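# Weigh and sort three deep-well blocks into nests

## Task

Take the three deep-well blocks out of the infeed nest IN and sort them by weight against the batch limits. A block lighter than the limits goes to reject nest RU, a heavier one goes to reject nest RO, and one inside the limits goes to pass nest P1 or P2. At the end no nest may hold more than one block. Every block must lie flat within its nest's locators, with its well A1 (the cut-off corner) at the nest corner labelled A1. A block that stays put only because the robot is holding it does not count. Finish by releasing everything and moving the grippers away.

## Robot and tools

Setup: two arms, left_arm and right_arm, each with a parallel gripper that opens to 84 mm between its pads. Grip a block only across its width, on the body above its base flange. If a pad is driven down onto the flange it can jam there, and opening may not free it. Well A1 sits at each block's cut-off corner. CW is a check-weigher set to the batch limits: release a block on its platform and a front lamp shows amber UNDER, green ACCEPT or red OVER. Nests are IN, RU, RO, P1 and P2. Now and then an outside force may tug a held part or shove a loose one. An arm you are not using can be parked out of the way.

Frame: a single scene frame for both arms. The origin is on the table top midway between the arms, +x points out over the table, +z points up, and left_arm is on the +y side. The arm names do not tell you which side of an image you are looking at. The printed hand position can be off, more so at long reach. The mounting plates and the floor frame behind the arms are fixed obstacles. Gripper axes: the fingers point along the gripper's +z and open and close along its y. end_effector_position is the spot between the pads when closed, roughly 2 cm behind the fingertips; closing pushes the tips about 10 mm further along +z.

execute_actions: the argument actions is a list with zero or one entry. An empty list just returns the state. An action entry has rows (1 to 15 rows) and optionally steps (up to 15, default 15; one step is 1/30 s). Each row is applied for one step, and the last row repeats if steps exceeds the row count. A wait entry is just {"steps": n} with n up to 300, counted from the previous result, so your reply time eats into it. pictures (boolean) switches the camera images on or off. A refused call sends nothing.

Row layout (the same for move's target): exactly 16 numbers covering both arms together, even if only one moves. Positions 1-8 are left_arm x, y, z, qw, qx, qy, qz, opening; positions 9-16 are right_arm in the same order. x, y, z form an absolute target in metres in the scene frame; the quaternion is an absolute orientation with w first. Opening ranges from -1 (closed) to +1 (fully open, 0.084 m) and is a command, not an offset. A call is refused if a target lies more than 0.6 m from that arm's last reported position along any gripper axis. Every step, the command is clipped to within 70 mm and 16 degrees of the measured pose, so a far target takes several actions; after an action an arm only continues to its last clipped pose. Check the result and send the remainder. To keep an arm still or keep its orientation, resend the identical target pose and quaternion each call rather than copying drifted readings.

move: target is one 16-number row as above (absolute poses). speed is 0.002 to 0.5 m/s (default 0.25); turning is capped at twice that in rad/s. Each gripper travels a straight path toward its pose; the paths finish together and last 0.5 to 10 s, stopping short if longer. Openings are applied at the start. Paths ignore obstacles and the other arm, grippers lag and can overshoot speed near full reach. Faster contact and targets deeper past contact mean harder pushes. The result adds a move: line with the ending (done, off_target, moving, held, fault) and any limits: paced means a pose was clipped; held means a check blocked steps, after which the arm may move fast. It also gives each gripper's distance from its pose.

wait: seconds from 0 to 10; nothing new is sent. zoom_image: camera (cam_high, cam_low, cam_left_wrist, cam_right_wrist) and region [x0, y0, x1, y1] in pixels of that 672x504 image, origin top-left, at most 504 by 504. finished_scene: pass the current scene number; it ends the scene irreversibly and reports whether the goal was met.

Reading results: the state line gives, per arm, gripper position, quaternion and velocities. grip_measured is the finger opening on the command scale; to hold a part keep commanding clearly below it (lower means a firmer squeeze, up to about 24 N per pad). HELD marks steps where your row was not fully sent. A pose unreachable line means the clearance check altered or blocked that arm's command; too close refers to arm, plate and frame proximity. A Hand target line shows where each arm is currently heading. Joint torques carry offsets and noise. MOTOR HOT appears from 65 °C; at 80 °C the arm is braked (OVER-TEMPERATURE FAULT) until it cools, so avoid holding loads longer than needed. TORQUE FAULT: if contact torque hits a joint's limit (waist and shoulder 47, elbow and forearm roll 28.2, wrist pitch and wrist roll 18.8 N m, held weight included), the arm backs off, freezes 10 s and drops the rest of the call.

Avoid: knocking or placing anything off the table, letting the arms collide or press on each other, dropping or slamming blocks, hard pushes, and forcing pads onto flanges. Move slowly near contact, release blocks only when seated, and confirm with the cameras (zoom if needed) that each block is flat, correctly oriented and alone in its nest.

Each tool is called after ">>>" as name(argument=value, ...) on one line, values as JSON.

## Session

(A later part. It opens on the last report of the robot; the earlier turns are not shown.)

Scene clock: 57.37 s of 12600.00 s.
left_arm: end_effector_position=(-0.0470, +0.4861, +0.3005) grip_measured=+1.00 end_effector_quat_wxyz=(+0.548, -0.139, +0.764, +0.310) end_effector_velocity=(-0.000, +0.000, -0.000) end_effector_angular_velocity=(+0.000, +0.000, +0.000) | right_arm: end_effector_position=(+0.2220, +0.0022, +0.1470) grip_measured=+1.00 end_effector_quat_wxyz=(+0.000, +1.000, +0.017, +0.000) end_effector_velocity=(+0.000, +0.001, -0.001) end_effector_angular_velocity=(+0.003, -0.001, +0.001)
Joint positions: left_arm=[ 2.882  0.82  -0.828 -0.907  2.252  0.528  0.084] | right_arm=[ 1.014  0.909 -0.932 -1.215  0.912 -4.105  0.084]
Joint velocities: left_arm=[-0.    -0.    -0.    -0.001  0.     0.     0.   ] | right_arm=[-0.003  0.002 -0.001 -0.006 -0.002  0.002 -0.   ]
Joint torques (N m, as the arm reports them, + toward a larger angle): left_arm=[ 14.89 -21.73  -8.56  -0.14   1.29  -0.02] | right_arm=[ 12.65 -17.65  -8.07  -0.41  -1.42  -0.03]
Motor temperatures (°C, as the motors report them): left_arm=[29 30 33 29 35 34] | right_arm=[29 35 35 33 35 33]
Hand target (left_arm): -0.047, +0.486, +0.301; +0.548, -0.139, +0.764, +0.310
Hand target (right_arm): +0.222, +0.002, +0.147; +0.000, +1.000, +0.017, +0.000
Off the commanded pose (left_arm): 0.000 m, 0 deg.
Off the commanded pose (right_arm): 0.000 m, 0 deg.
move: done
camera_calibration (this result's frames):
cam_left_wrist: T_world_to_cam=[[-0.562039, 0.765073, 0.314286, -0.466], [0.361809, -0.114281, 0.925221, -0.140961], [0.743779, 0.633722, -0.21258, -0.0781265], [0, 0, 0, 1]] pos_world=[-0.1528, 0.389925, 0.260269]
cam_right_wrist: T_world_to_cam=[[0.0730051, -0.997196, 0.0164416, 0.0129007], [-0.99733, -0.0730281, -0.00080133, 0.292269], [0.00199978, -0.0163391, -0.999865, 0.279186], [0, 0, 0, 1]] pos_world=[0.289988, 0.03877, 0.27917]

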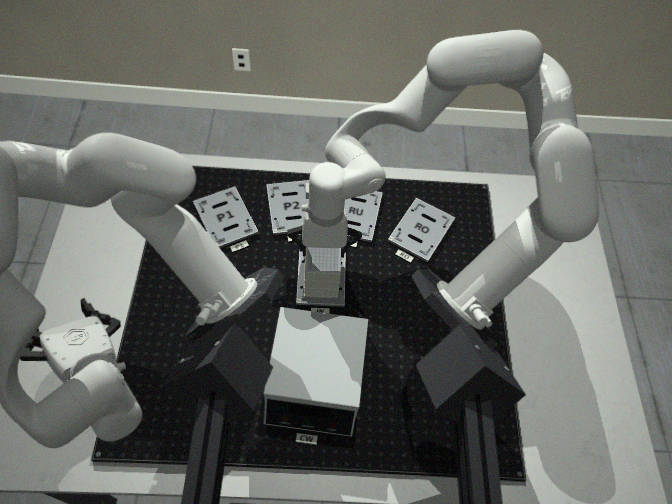

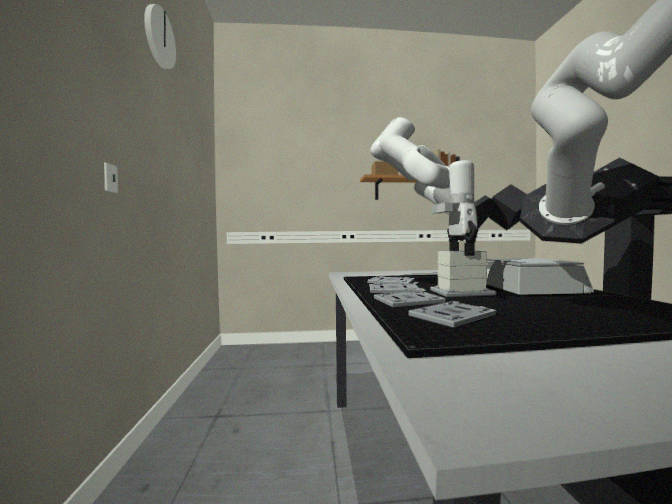

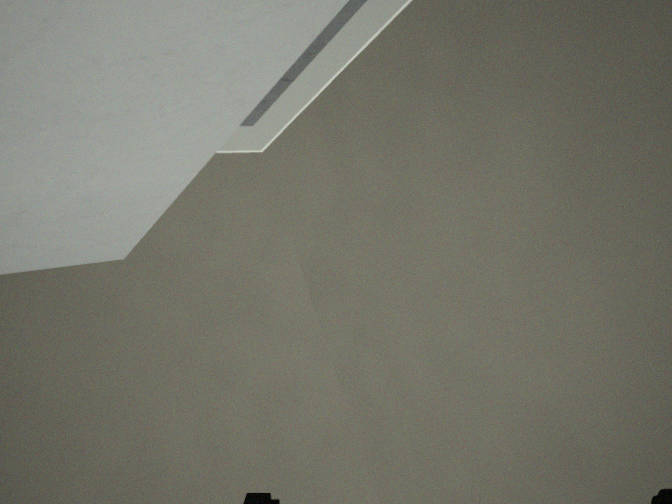

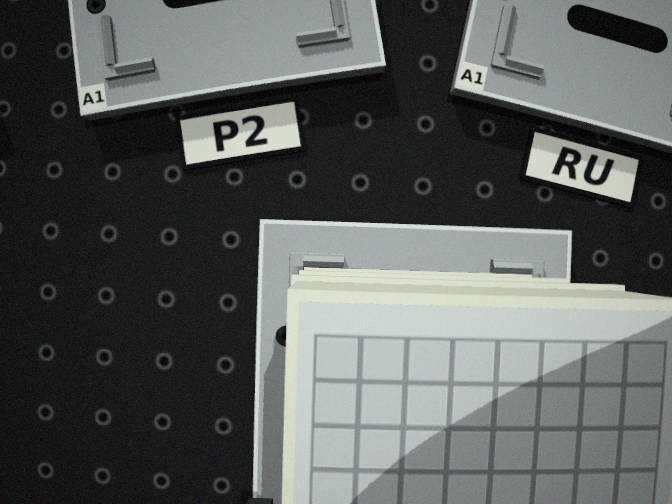

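Clear. Continue and grip.

>>> move(target=[-0.0470,0.4861,0.3005,0.548,-0.139,0.764,0.310,1,0.222,0.0022,0.135,0,0.99985,0.0175,0,1], speed=0.008)

>>> move(target=[-0.0470,0.4861,0.3005,0.548,-0.139,0.764,0.310,1,0.222,0.0022,0.135,0,0.99985,0.0175,0,0.3], speed=0.008)

>>> move(target=[-0.0470,0.4861,0.3005,0.548,-0.139,0.764,0.310,1,0.222,0.0022,0.165,0,0.99985,0.0175,0,0.3], speed=0.02)

>>> move(target=[-0.0470,0.4861,0.3005,0.548,-0.139,0.764,0.310,1,0.0,0.01,0.165,0,0.99985,0.0175,0,0.3], speed=0.1)

>>> move(target=[-0.0470,0.4861,0.3005,0.548,-0.139,0.764,0.310,1,0.0,0.01,0.146,0,0.99985,0.0175,0,0.3], speed=0.008)

>>> zoom_image(camera="cam_low", region=[440,200,600,300])

Scene clock: 75.97 s of 12600.00 s.
left_arm: end_effector_position=(-0.0470, +0.4861, +0.3005) grip_measured=+1.00 end_effector_quat_wxyz=(+0.548, -0.139, +0.764, +0.310) end_effector_velocity=(-0.000, +0.000, +0.000) end_effector_angular_velocity=(+0.001, +0.000, +0.001) | right_arm: end_effector_position=(+0.2220, +0.0022, +0.1351) grip_measured=+1.00 end_effector_quat_wxyz=(+0.000, +1.000, +0.018, +0.000) end_effector_velocity=(+0.000, +0.000, -0.002) end_effector_angular_velocity=(+0.000, -0.001, -0.001)
Joint positions: left_arm=[ 2.882  0.82  -0.828 -0.907  2.252  0.528  0.084] | right_arm=[ 0.987  0.932 -0.942 -1.253  0.907 -4.089  0.084]
Joint velocities: left_arm=[ 0.001  0.    -0.     0.     0.001 -0.     0.   ] | right_arm=[-0.004  0.003 -0.002 -0.006 -0.     0.003 -0.   ]
Joint torques (N m, as the arm reports them, + toward a larger angle): left_arm=[ 14.74 -21.6   -8.57  -0.12   1.21   0.11] | right_arm=[ 12.68 -17.56  -7.29  -0.8   -0.87  -0.06]
Motor temperatures (°C, as the motors report them): left_arm=[29 30 33 29 35 34] | right_arm=[29 35 35 33 35 33]
Hand target (left_arm): -0.047, +0.486, +0.301; +0.548, -0.139, +0.764, +0.310
Hand target (right_arm): +0.222, +0.002, +0.135; +0.000, +1.000, +0.017, +0.000
Off the commanded pose (left_arm): 0.000 m, 0 deg.
Off the commanded pose (right_arm): 0.000 m, 0 deg.
After step 90, 13.87 s passed at rest.
move: done
camera_calibration (this result's frames):
cam_left_wrist: T_world_to_cam=[[-0.562039, 0.765073, 0.314286, -0.466], [0.361809, -0.114281, 0.925221, -0.140961], [0.743778, 0.633722, -0.21258, -0.0781264], [0, 0, 0, 1]] pos_world=[-0.1528, 0.389925, 0.260269]
cam_right_wrist: T_world_to_cam=[[0.073008, -0.997196, 0.0164559, 0.0130897], [-0.997329, -0.0730308, -0.000788796, 0.292255], [0.00198837, -0.0163544, -0.999864, 0.267265], [0, 0, 0, 1]] pos_world=[0.289987, 0.0387675, 0.267244]

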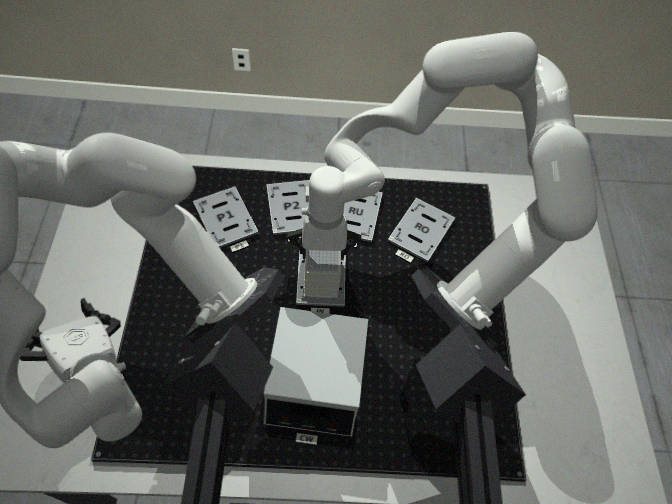

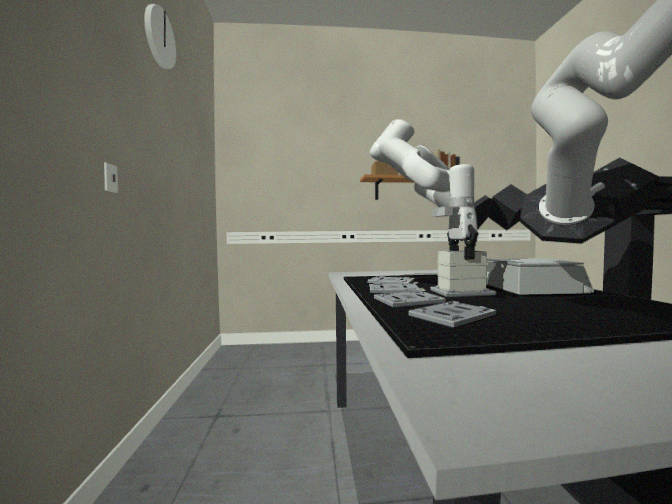

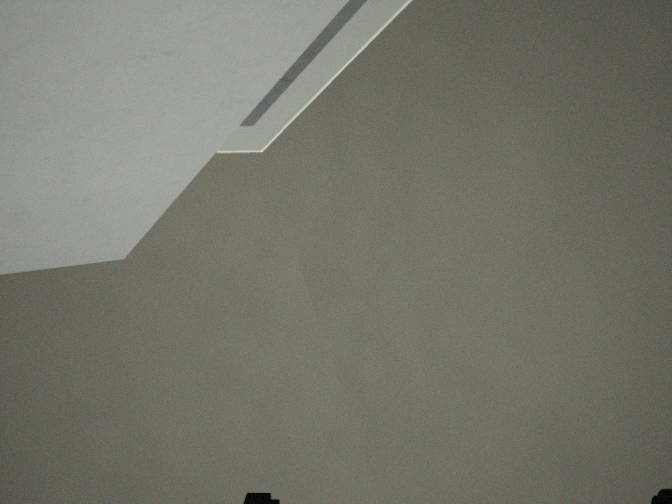

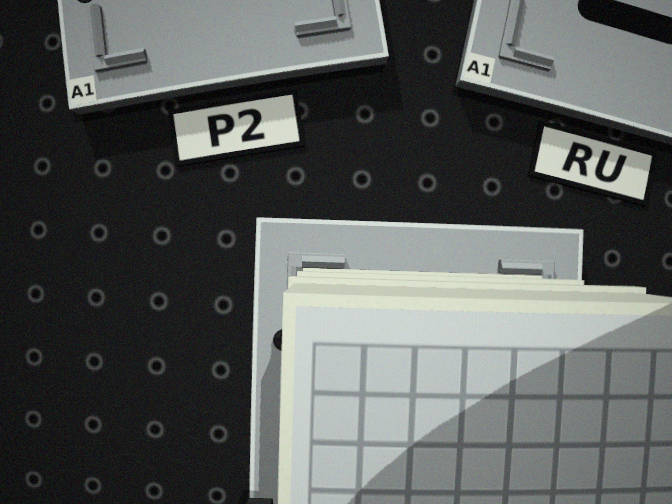

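Scene clock: 76.67 s of 12600.00 s.
left_arm: end_effector_position=(-0.0470, +0.4861, +0.3005) grip_measured=+1.00 end_effector_quat_wxyz=(+0.548, -0.139, +0.764, +0.310) end_effector_velocity=(+0.000, +0.000, -0.000) end_effector_angular_velocity=(-0.000, -0.001, -0.000) | right_arm: end_effector_position=(+0.2222, +0.0024, +0.1352) grip_measured=+0.97 end_effector_quat_wxyz=(-0.000, +1.000, +0.017, +0.000) end_effector_velocity=(-0.000, -0.000, -0.001) end_effector_angular_velocity=(-0.002, +0.002, -0.001)
Joint positions: left_arm=[ 2.882  0.82  -0.828 -0.907  2.252  0.528  0.084] | right_arm=[ 0.987  0.932 -0.942 -1.253  0.906 -4.088  0.083]
Joint velocities: left_arm=[-0.001  0.     0.     0.     0.001 -0.     0.   ] | right_arm=[-0.001  0.     0.     0.001  0.     0.     0.   ]
Joint torques (N m, as the arm reports them, + toward a larger angle): left_arm=[ 14.97 -21.32  -8.5   -0.3    1.22   0.11] | right_arm=[ 11.67 -14.94  -6.6   -0.87  -0.95  -0.44]
Motor temperatures (°C, as the motors report them): left_arm=[29 30 33 29 35 34] | right_arm=[29 35 35 33 35 33]
Hand target (left_arm): -0.047, +0.486, +0.301; +0.548, -0.139, +0.764, +0.310
Hand target (right_arm): +0.222, +0.002, +0.135; +0.000, +1.000, +0.017, +0.000
Off the commanded pose (left_arm): 0.000 m, 0 deg.
Off the commanded pose (right_arm): 0.000 m, 0 deg.
move: done
camera_calibration (this result's frames):
cam_left_wrist: T_world_to_cam=[[-0.562039, 0.765073, 0.314286, -0.466], [0.361809, -0.114281, 0.925221, -0.140961], [0.743778, 0.633722, -0.21258, -0.0781266], [0, 0, 0, 1]] pos_world=[-0.1528, 0.389925, 0.260269]
cam_right_wrist: T_world_to_cam=[[0.0727737, -0.99722, 0.0159843, 0.0133669], [-0.997346, -0.0727991, -0.00101136, 0.292444], [0.00217219, -0.0158682, -0.999872, 0.267289], [0, 0, 0, 1]] pos_world=[0.290114, 0.0388607, 0.267337]

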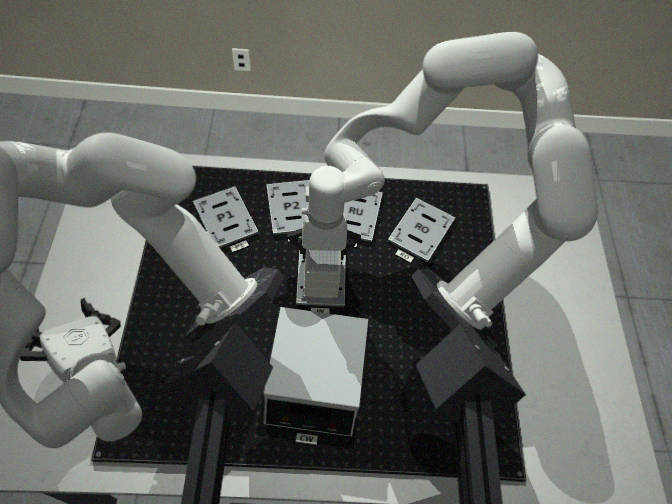

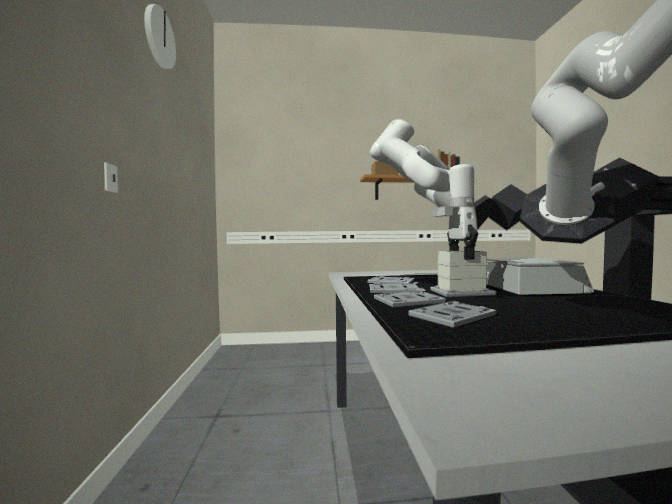

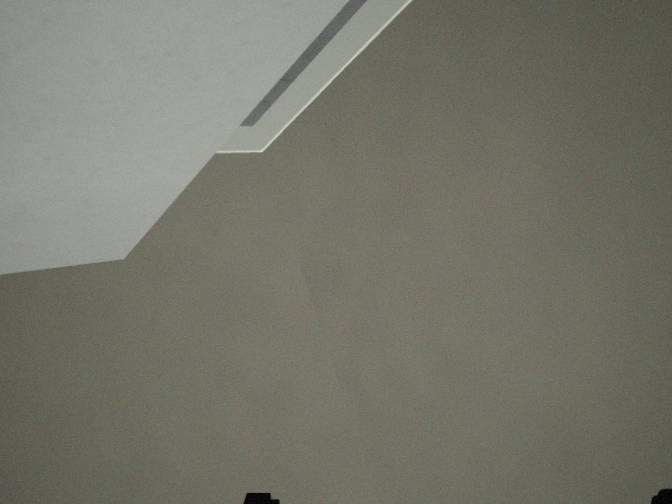

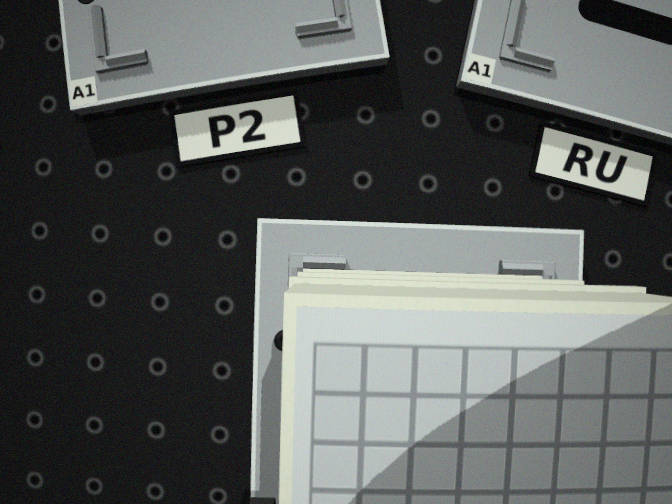

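Scene clock: 78.47 s of 12600.00 s.
left_arm: end_effector_position=(-0.0470, +0.4861, +0.3005) grip_measured=+1.00 end_effector_quat_wxyz=(+0.548, -0.139, +0.764, +0.310) end_effector_velocity=(-0.000, +0.000, +0.000) end_effector_angular_velocity=(+0.001, +0.001, +0.001) | right_arm: end_effector_position=(+0.2219, +0.0022, +0.1649) grip_measured=+0.96 end_effector_quat_wxyz=(+0.000, +1.000, +0.018, -0.000) end_effector_velocity=(-0.000, -0.001, +0.001) end_effector_angular_velocity=(-0.002, +0.001, +0.001)
Joint positions: left_arm=[ 2.882  0.82  -0.828 -0.907  2.252  0.528  0.084] | right_arm=[ 1.054  0.874 -0.92  -1.159  0.922 -4.132  0.083]
Joint velocities: left_arm=[ 0.001 -0.    -0.    -0.     0.    -0.    -0.   ] | right_arm=[ 0.001 -0.002  0.002  0.004  0.001 -0.003  0.   ]
Joint torques (N m, as the arm reports them, + toward a larger angle): left_arm=[ 15.1  -21.6   -8.51  -0.11   1.11  -0.06] | right_arm=[ 13.14 -18.04  -8.73  -0.88  -1.19  -0.07]
Motor temperatures (°C, as the motors report them): left_arm=[29 30 33 29 35 34] | right_arm=[29 35 35 33 35 33]
Hand target (left_arm): -0.047, +0.486, +0.300; +0.548, -0.139, +0.764, +0.310
Hand target (right_arm): +0.222, +0.002, +0.165; -0.000, +1.000, +0.018, -0.000
Off the commanded pose (left_arm): 0.000 m, 0 deg.
Off the commanded pose (right_arm): 0.000 m, 0 deg.
move: done
camera_calibration (this result's frames):
cam_left_wrist: T_world_to_cam=[[-0.562039, 0.765073, 0.314286, -0.466], [0.36181, -0.114281, 0.925221, -0.140961], [0.743779, 0.633722, -0.21258, -0.0781262], [0, 0, 0, 1]] pos_world=[-0.1528, 0.389925, 0.260269]
cam_right_wrist: T_world_to_cam=[[0.073071, -0.997192, 0.0164036, 0.0125817], [-0.997325, -0.0730895, -0.000534897, 0.292127], [0.00173232, -0.0163206, -0.999865, 0.297101], [0, 0, 0, 1]] pos_world=[0.289912, 0.0387467, 0.297011]

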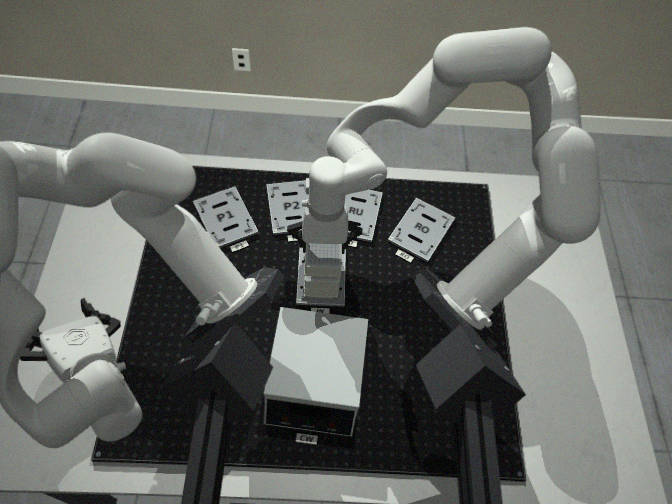

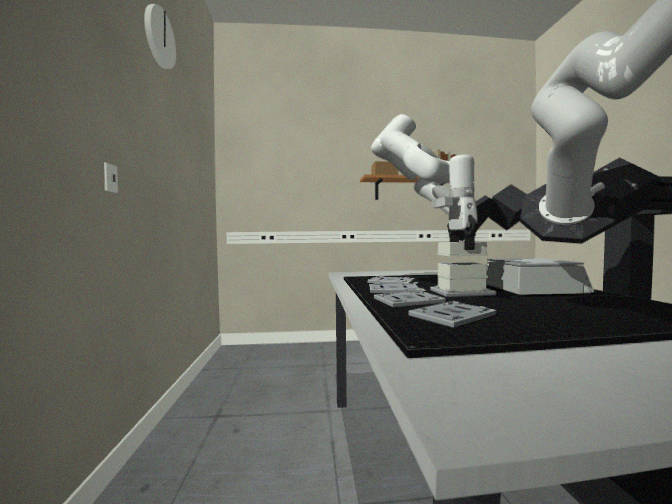

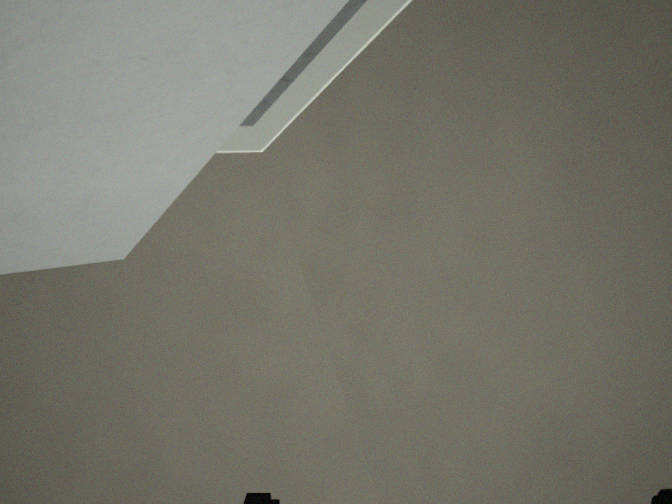

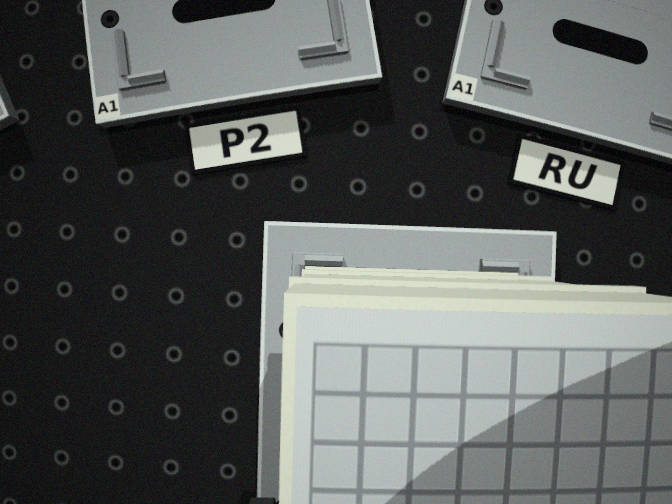

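Scene clock: 81.17 s of 12600.00 s.
left_arm: end_effector_position=(-0.0470, +0.4861, +0.3005) grip_measured=+1.00 end_effector_quat_wxyz=(+0.548, -0.139, +0.764, +0.310) end_effector_velocity=(-0.001, -0.000, -0.000) end_effector_angular_velocity=(-0.000, +0.003, +0.000) | right_arm: end_effector_position=(-0.0004, +0.0108, +0.1654) grip_measured=+0.96 end_effector_quat_wxyz=(-0.001, +1.000, +0.018, -0.001) end_effector_velocity=(-0.003, -0.001, -0.000) end_effector_angular_velocity=(-0.003, +0.000, -0.000)
Joint positions: left_arm=[ 2.882  0.82  -0.828 -0.907  2.252  0.528  0.084] | right_arm=[ 1.575  1.248 -1.004 -0.831  0.723 -3.848  0.083]
Joint velocities: left_arm=[ 0.001  0.    -0.    -0.001 -0.002  0.     0.   ] | right_arm=[ 0.008  0.004 -0.002  0.012 -0.001 -0.003  0.   ]
Joint torques (N m, as the arm reports them, + toward a larger angle): left_arm=[ 14.72 -21.59  -8.59  -0.32   1.24  -0.05] | right_arm=[  6.44 -23.79 -11.21  -0.66  -1.12   0.02]
Motor temperatures (°C, as the motors report them): left_arm=[29 30 33 29 35 34] | right_arm=[29 35 35 33 35 33]
Hand target (left_arm): -0.047, +0.486, +0.301; +0.548, -0.139, +0.764, +0.310
Hand target (right_arm): -0.001, +0.011, +0.165; -0.001, +1.000, +0.018, -0.000
Off the commanded pose (left_arm): 0.000 m, 0 deg.
Off the commanded pose (right_arm): 0.001 m, 0 deg.
move: done
camera_calibration (this result's frames):
cam_left_wrist: T_world_to_cam=[[-0.562039, 0.765073, 0.314286, -0.466], [0.361809, -0.114281, 0.925221, -0.140961], [0.743778, 0.633722, -0.21258, -0.0781265], [0, 0, 0, 1]] pos_world=[-0.1528, 0.389925, 0.260269]
cam_right_wrist: T_world_to_cam=[[0.0736344, -0.997175, 0.0148237, 0.0376488], [-0.997285, -0.0736377, 0.000323085, 0.0708616], [0.000769413, -0.0148073, -0.99989, 0.298134], [0, 0, 0, 1]] pos_world=[0.0676675, 0.0471751, 0.297521]

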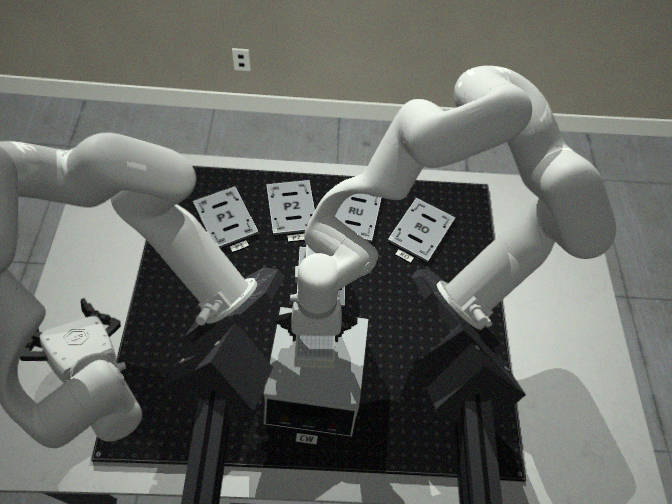

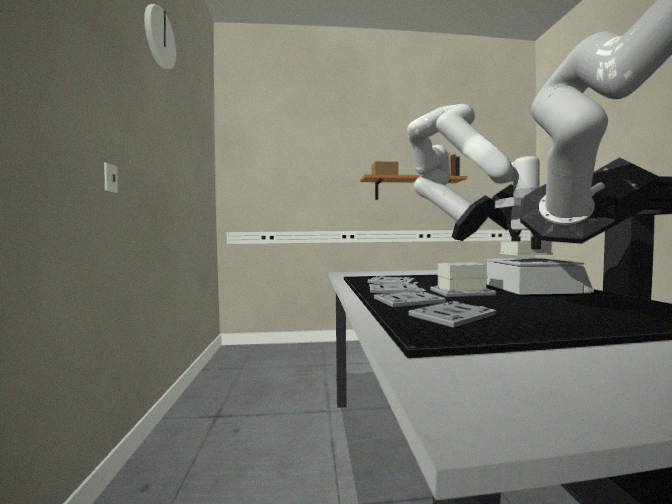

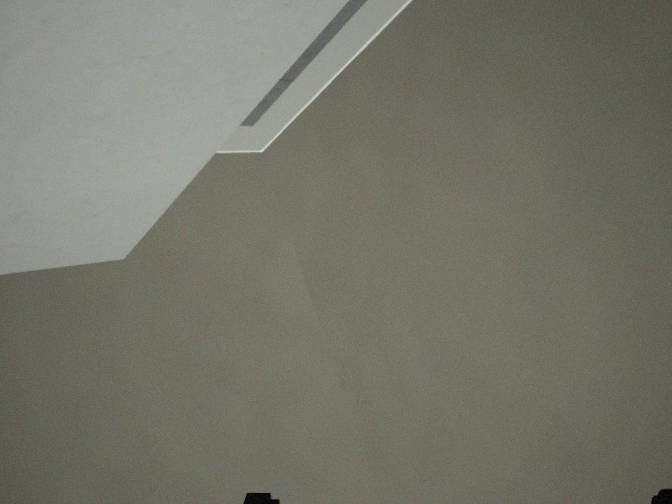

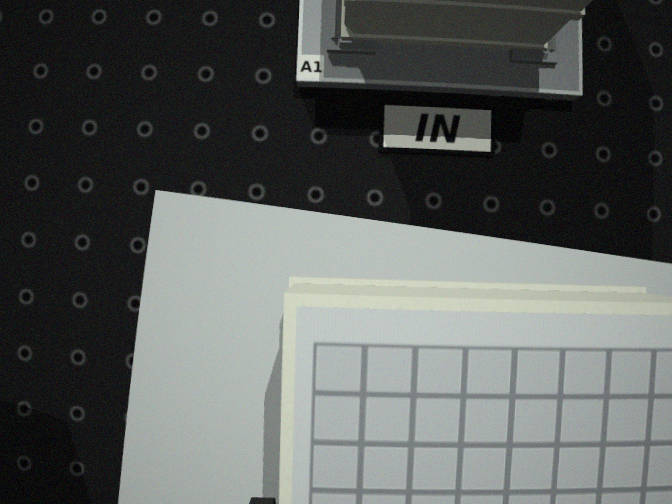

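Scene clock: 83.83 s of 12600.00 s.
left_arm: end_effector_position=(-0.0470, +0.4861, +0.3005) grip_measured=+1.00 end_effector_quat_wxyz=(+0.548, -0.139, +0.764, +0.310) end_effector_velocity=(-0.000, -0.000, +0.000) end_effector_angular_velocity=(+0.000, +0.002, +0.000) | right_arm: end_effector_position=(+0.0000, +0.0100, +0.1461) grip_measured=+0.96 end_effector_quat_wxyz=(+0.000, +1.000, +0.017, +0.000) end_effector_velocity=(-0.000, +0.001, -0.001) end_effector_angular_velocity=(+0.002, +0.000, +0.001)
Joint positions: left_arm=[ 2.882  0.82  -0.828 -0.907  2.252  0.528  0.084] | right_arm=[ 1.531  1.292 -1.018 -0.907  0.713 -3.802  0.083]
Joint velocities: left_arm=[ 0.002 -0.    -0.     0.    -0.001  0.001  0.   ] | right_arm=[-0.003  0.004 -0.002 -0.008 -0.002  0.005  0.   ]
Joint torques (N m, as the arm reports them, + toward a larger angle): left_arm=[ 14.72 -21.69  -8.49  -0.24   1.19   0.04] | right_arm=[  7.28 -24.5  -10.82  -0.94  -1.37  -0.25]
Motor temperatures (°C, as the motors report them): left_arm=[29 30 33 29 35 34] | right_arm=[29 35 35 33 35 33]
Hand target (left_arm): -0.047, +0.486, +0.301; +0.548, -0.139, +0.764, +0.310
Hand target (right_arm): +0.000, +0.010, +0.146; -0.000, +1.000, +0.017, +0.000
Off the commanded pose (left_arm): 0.000 m, 0 deg.
Off the commanded pose (right_arm): 0.000 m, 0 deg.
move: done
camera_calibration (this result's frames):
cam_left_wrist: T_world_to_cam=[[-0.562039, 0.765073, 0.314286, -0.466], [0.361809, -0.114281, 0.925221, -0.140961], [0.743779, 0.633722, -0.21258, -0.0781266], [0, 0, 0, 1]] pos_world=[-0.1528, 0.389925, 0.260269]
cam_right_wrist: T_world_to_cam=[[0.0729882, -0.997197, 0.0164277, 0.0369271], [-0.997331, -0.0730121, -0.000860367, 0.0714549], [0.00205738, -0.0163211, -0.999865, 0.278803], [0, 0, 0, 1]] pos_world=[0.0679953, 0.046591, 0.27822]

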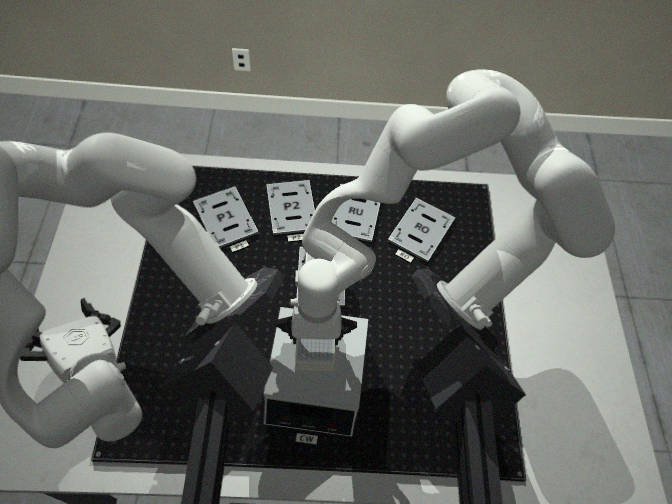

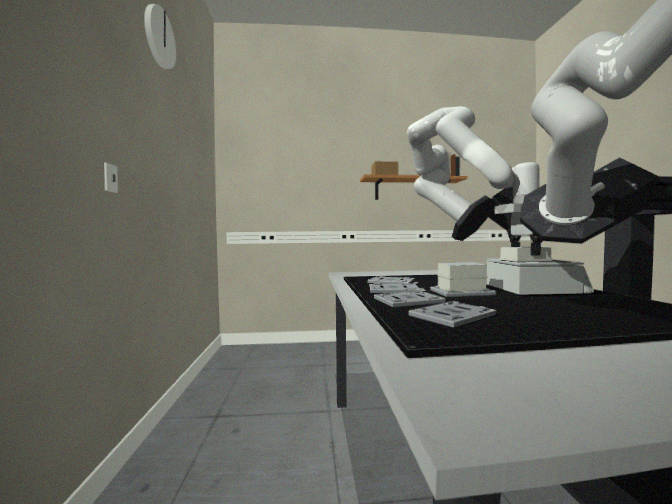

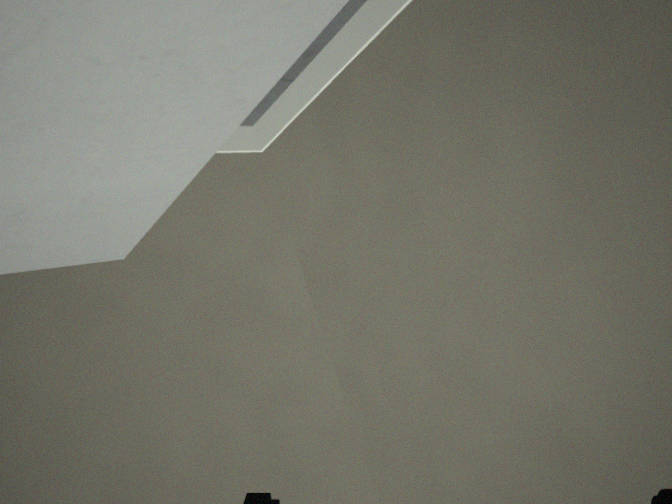

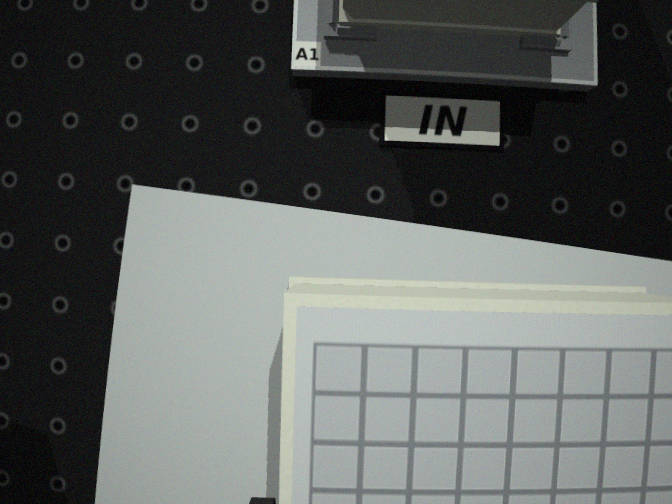

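Region (440, 200, 600, 300) of cam_low's 672x504 image, scaled by 3.150, with more detail than that image has; it fills the top 315 rows of this view, and the rest is white.

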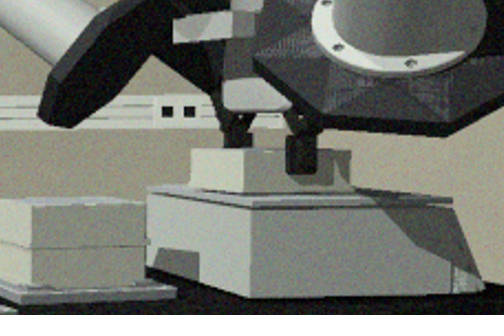

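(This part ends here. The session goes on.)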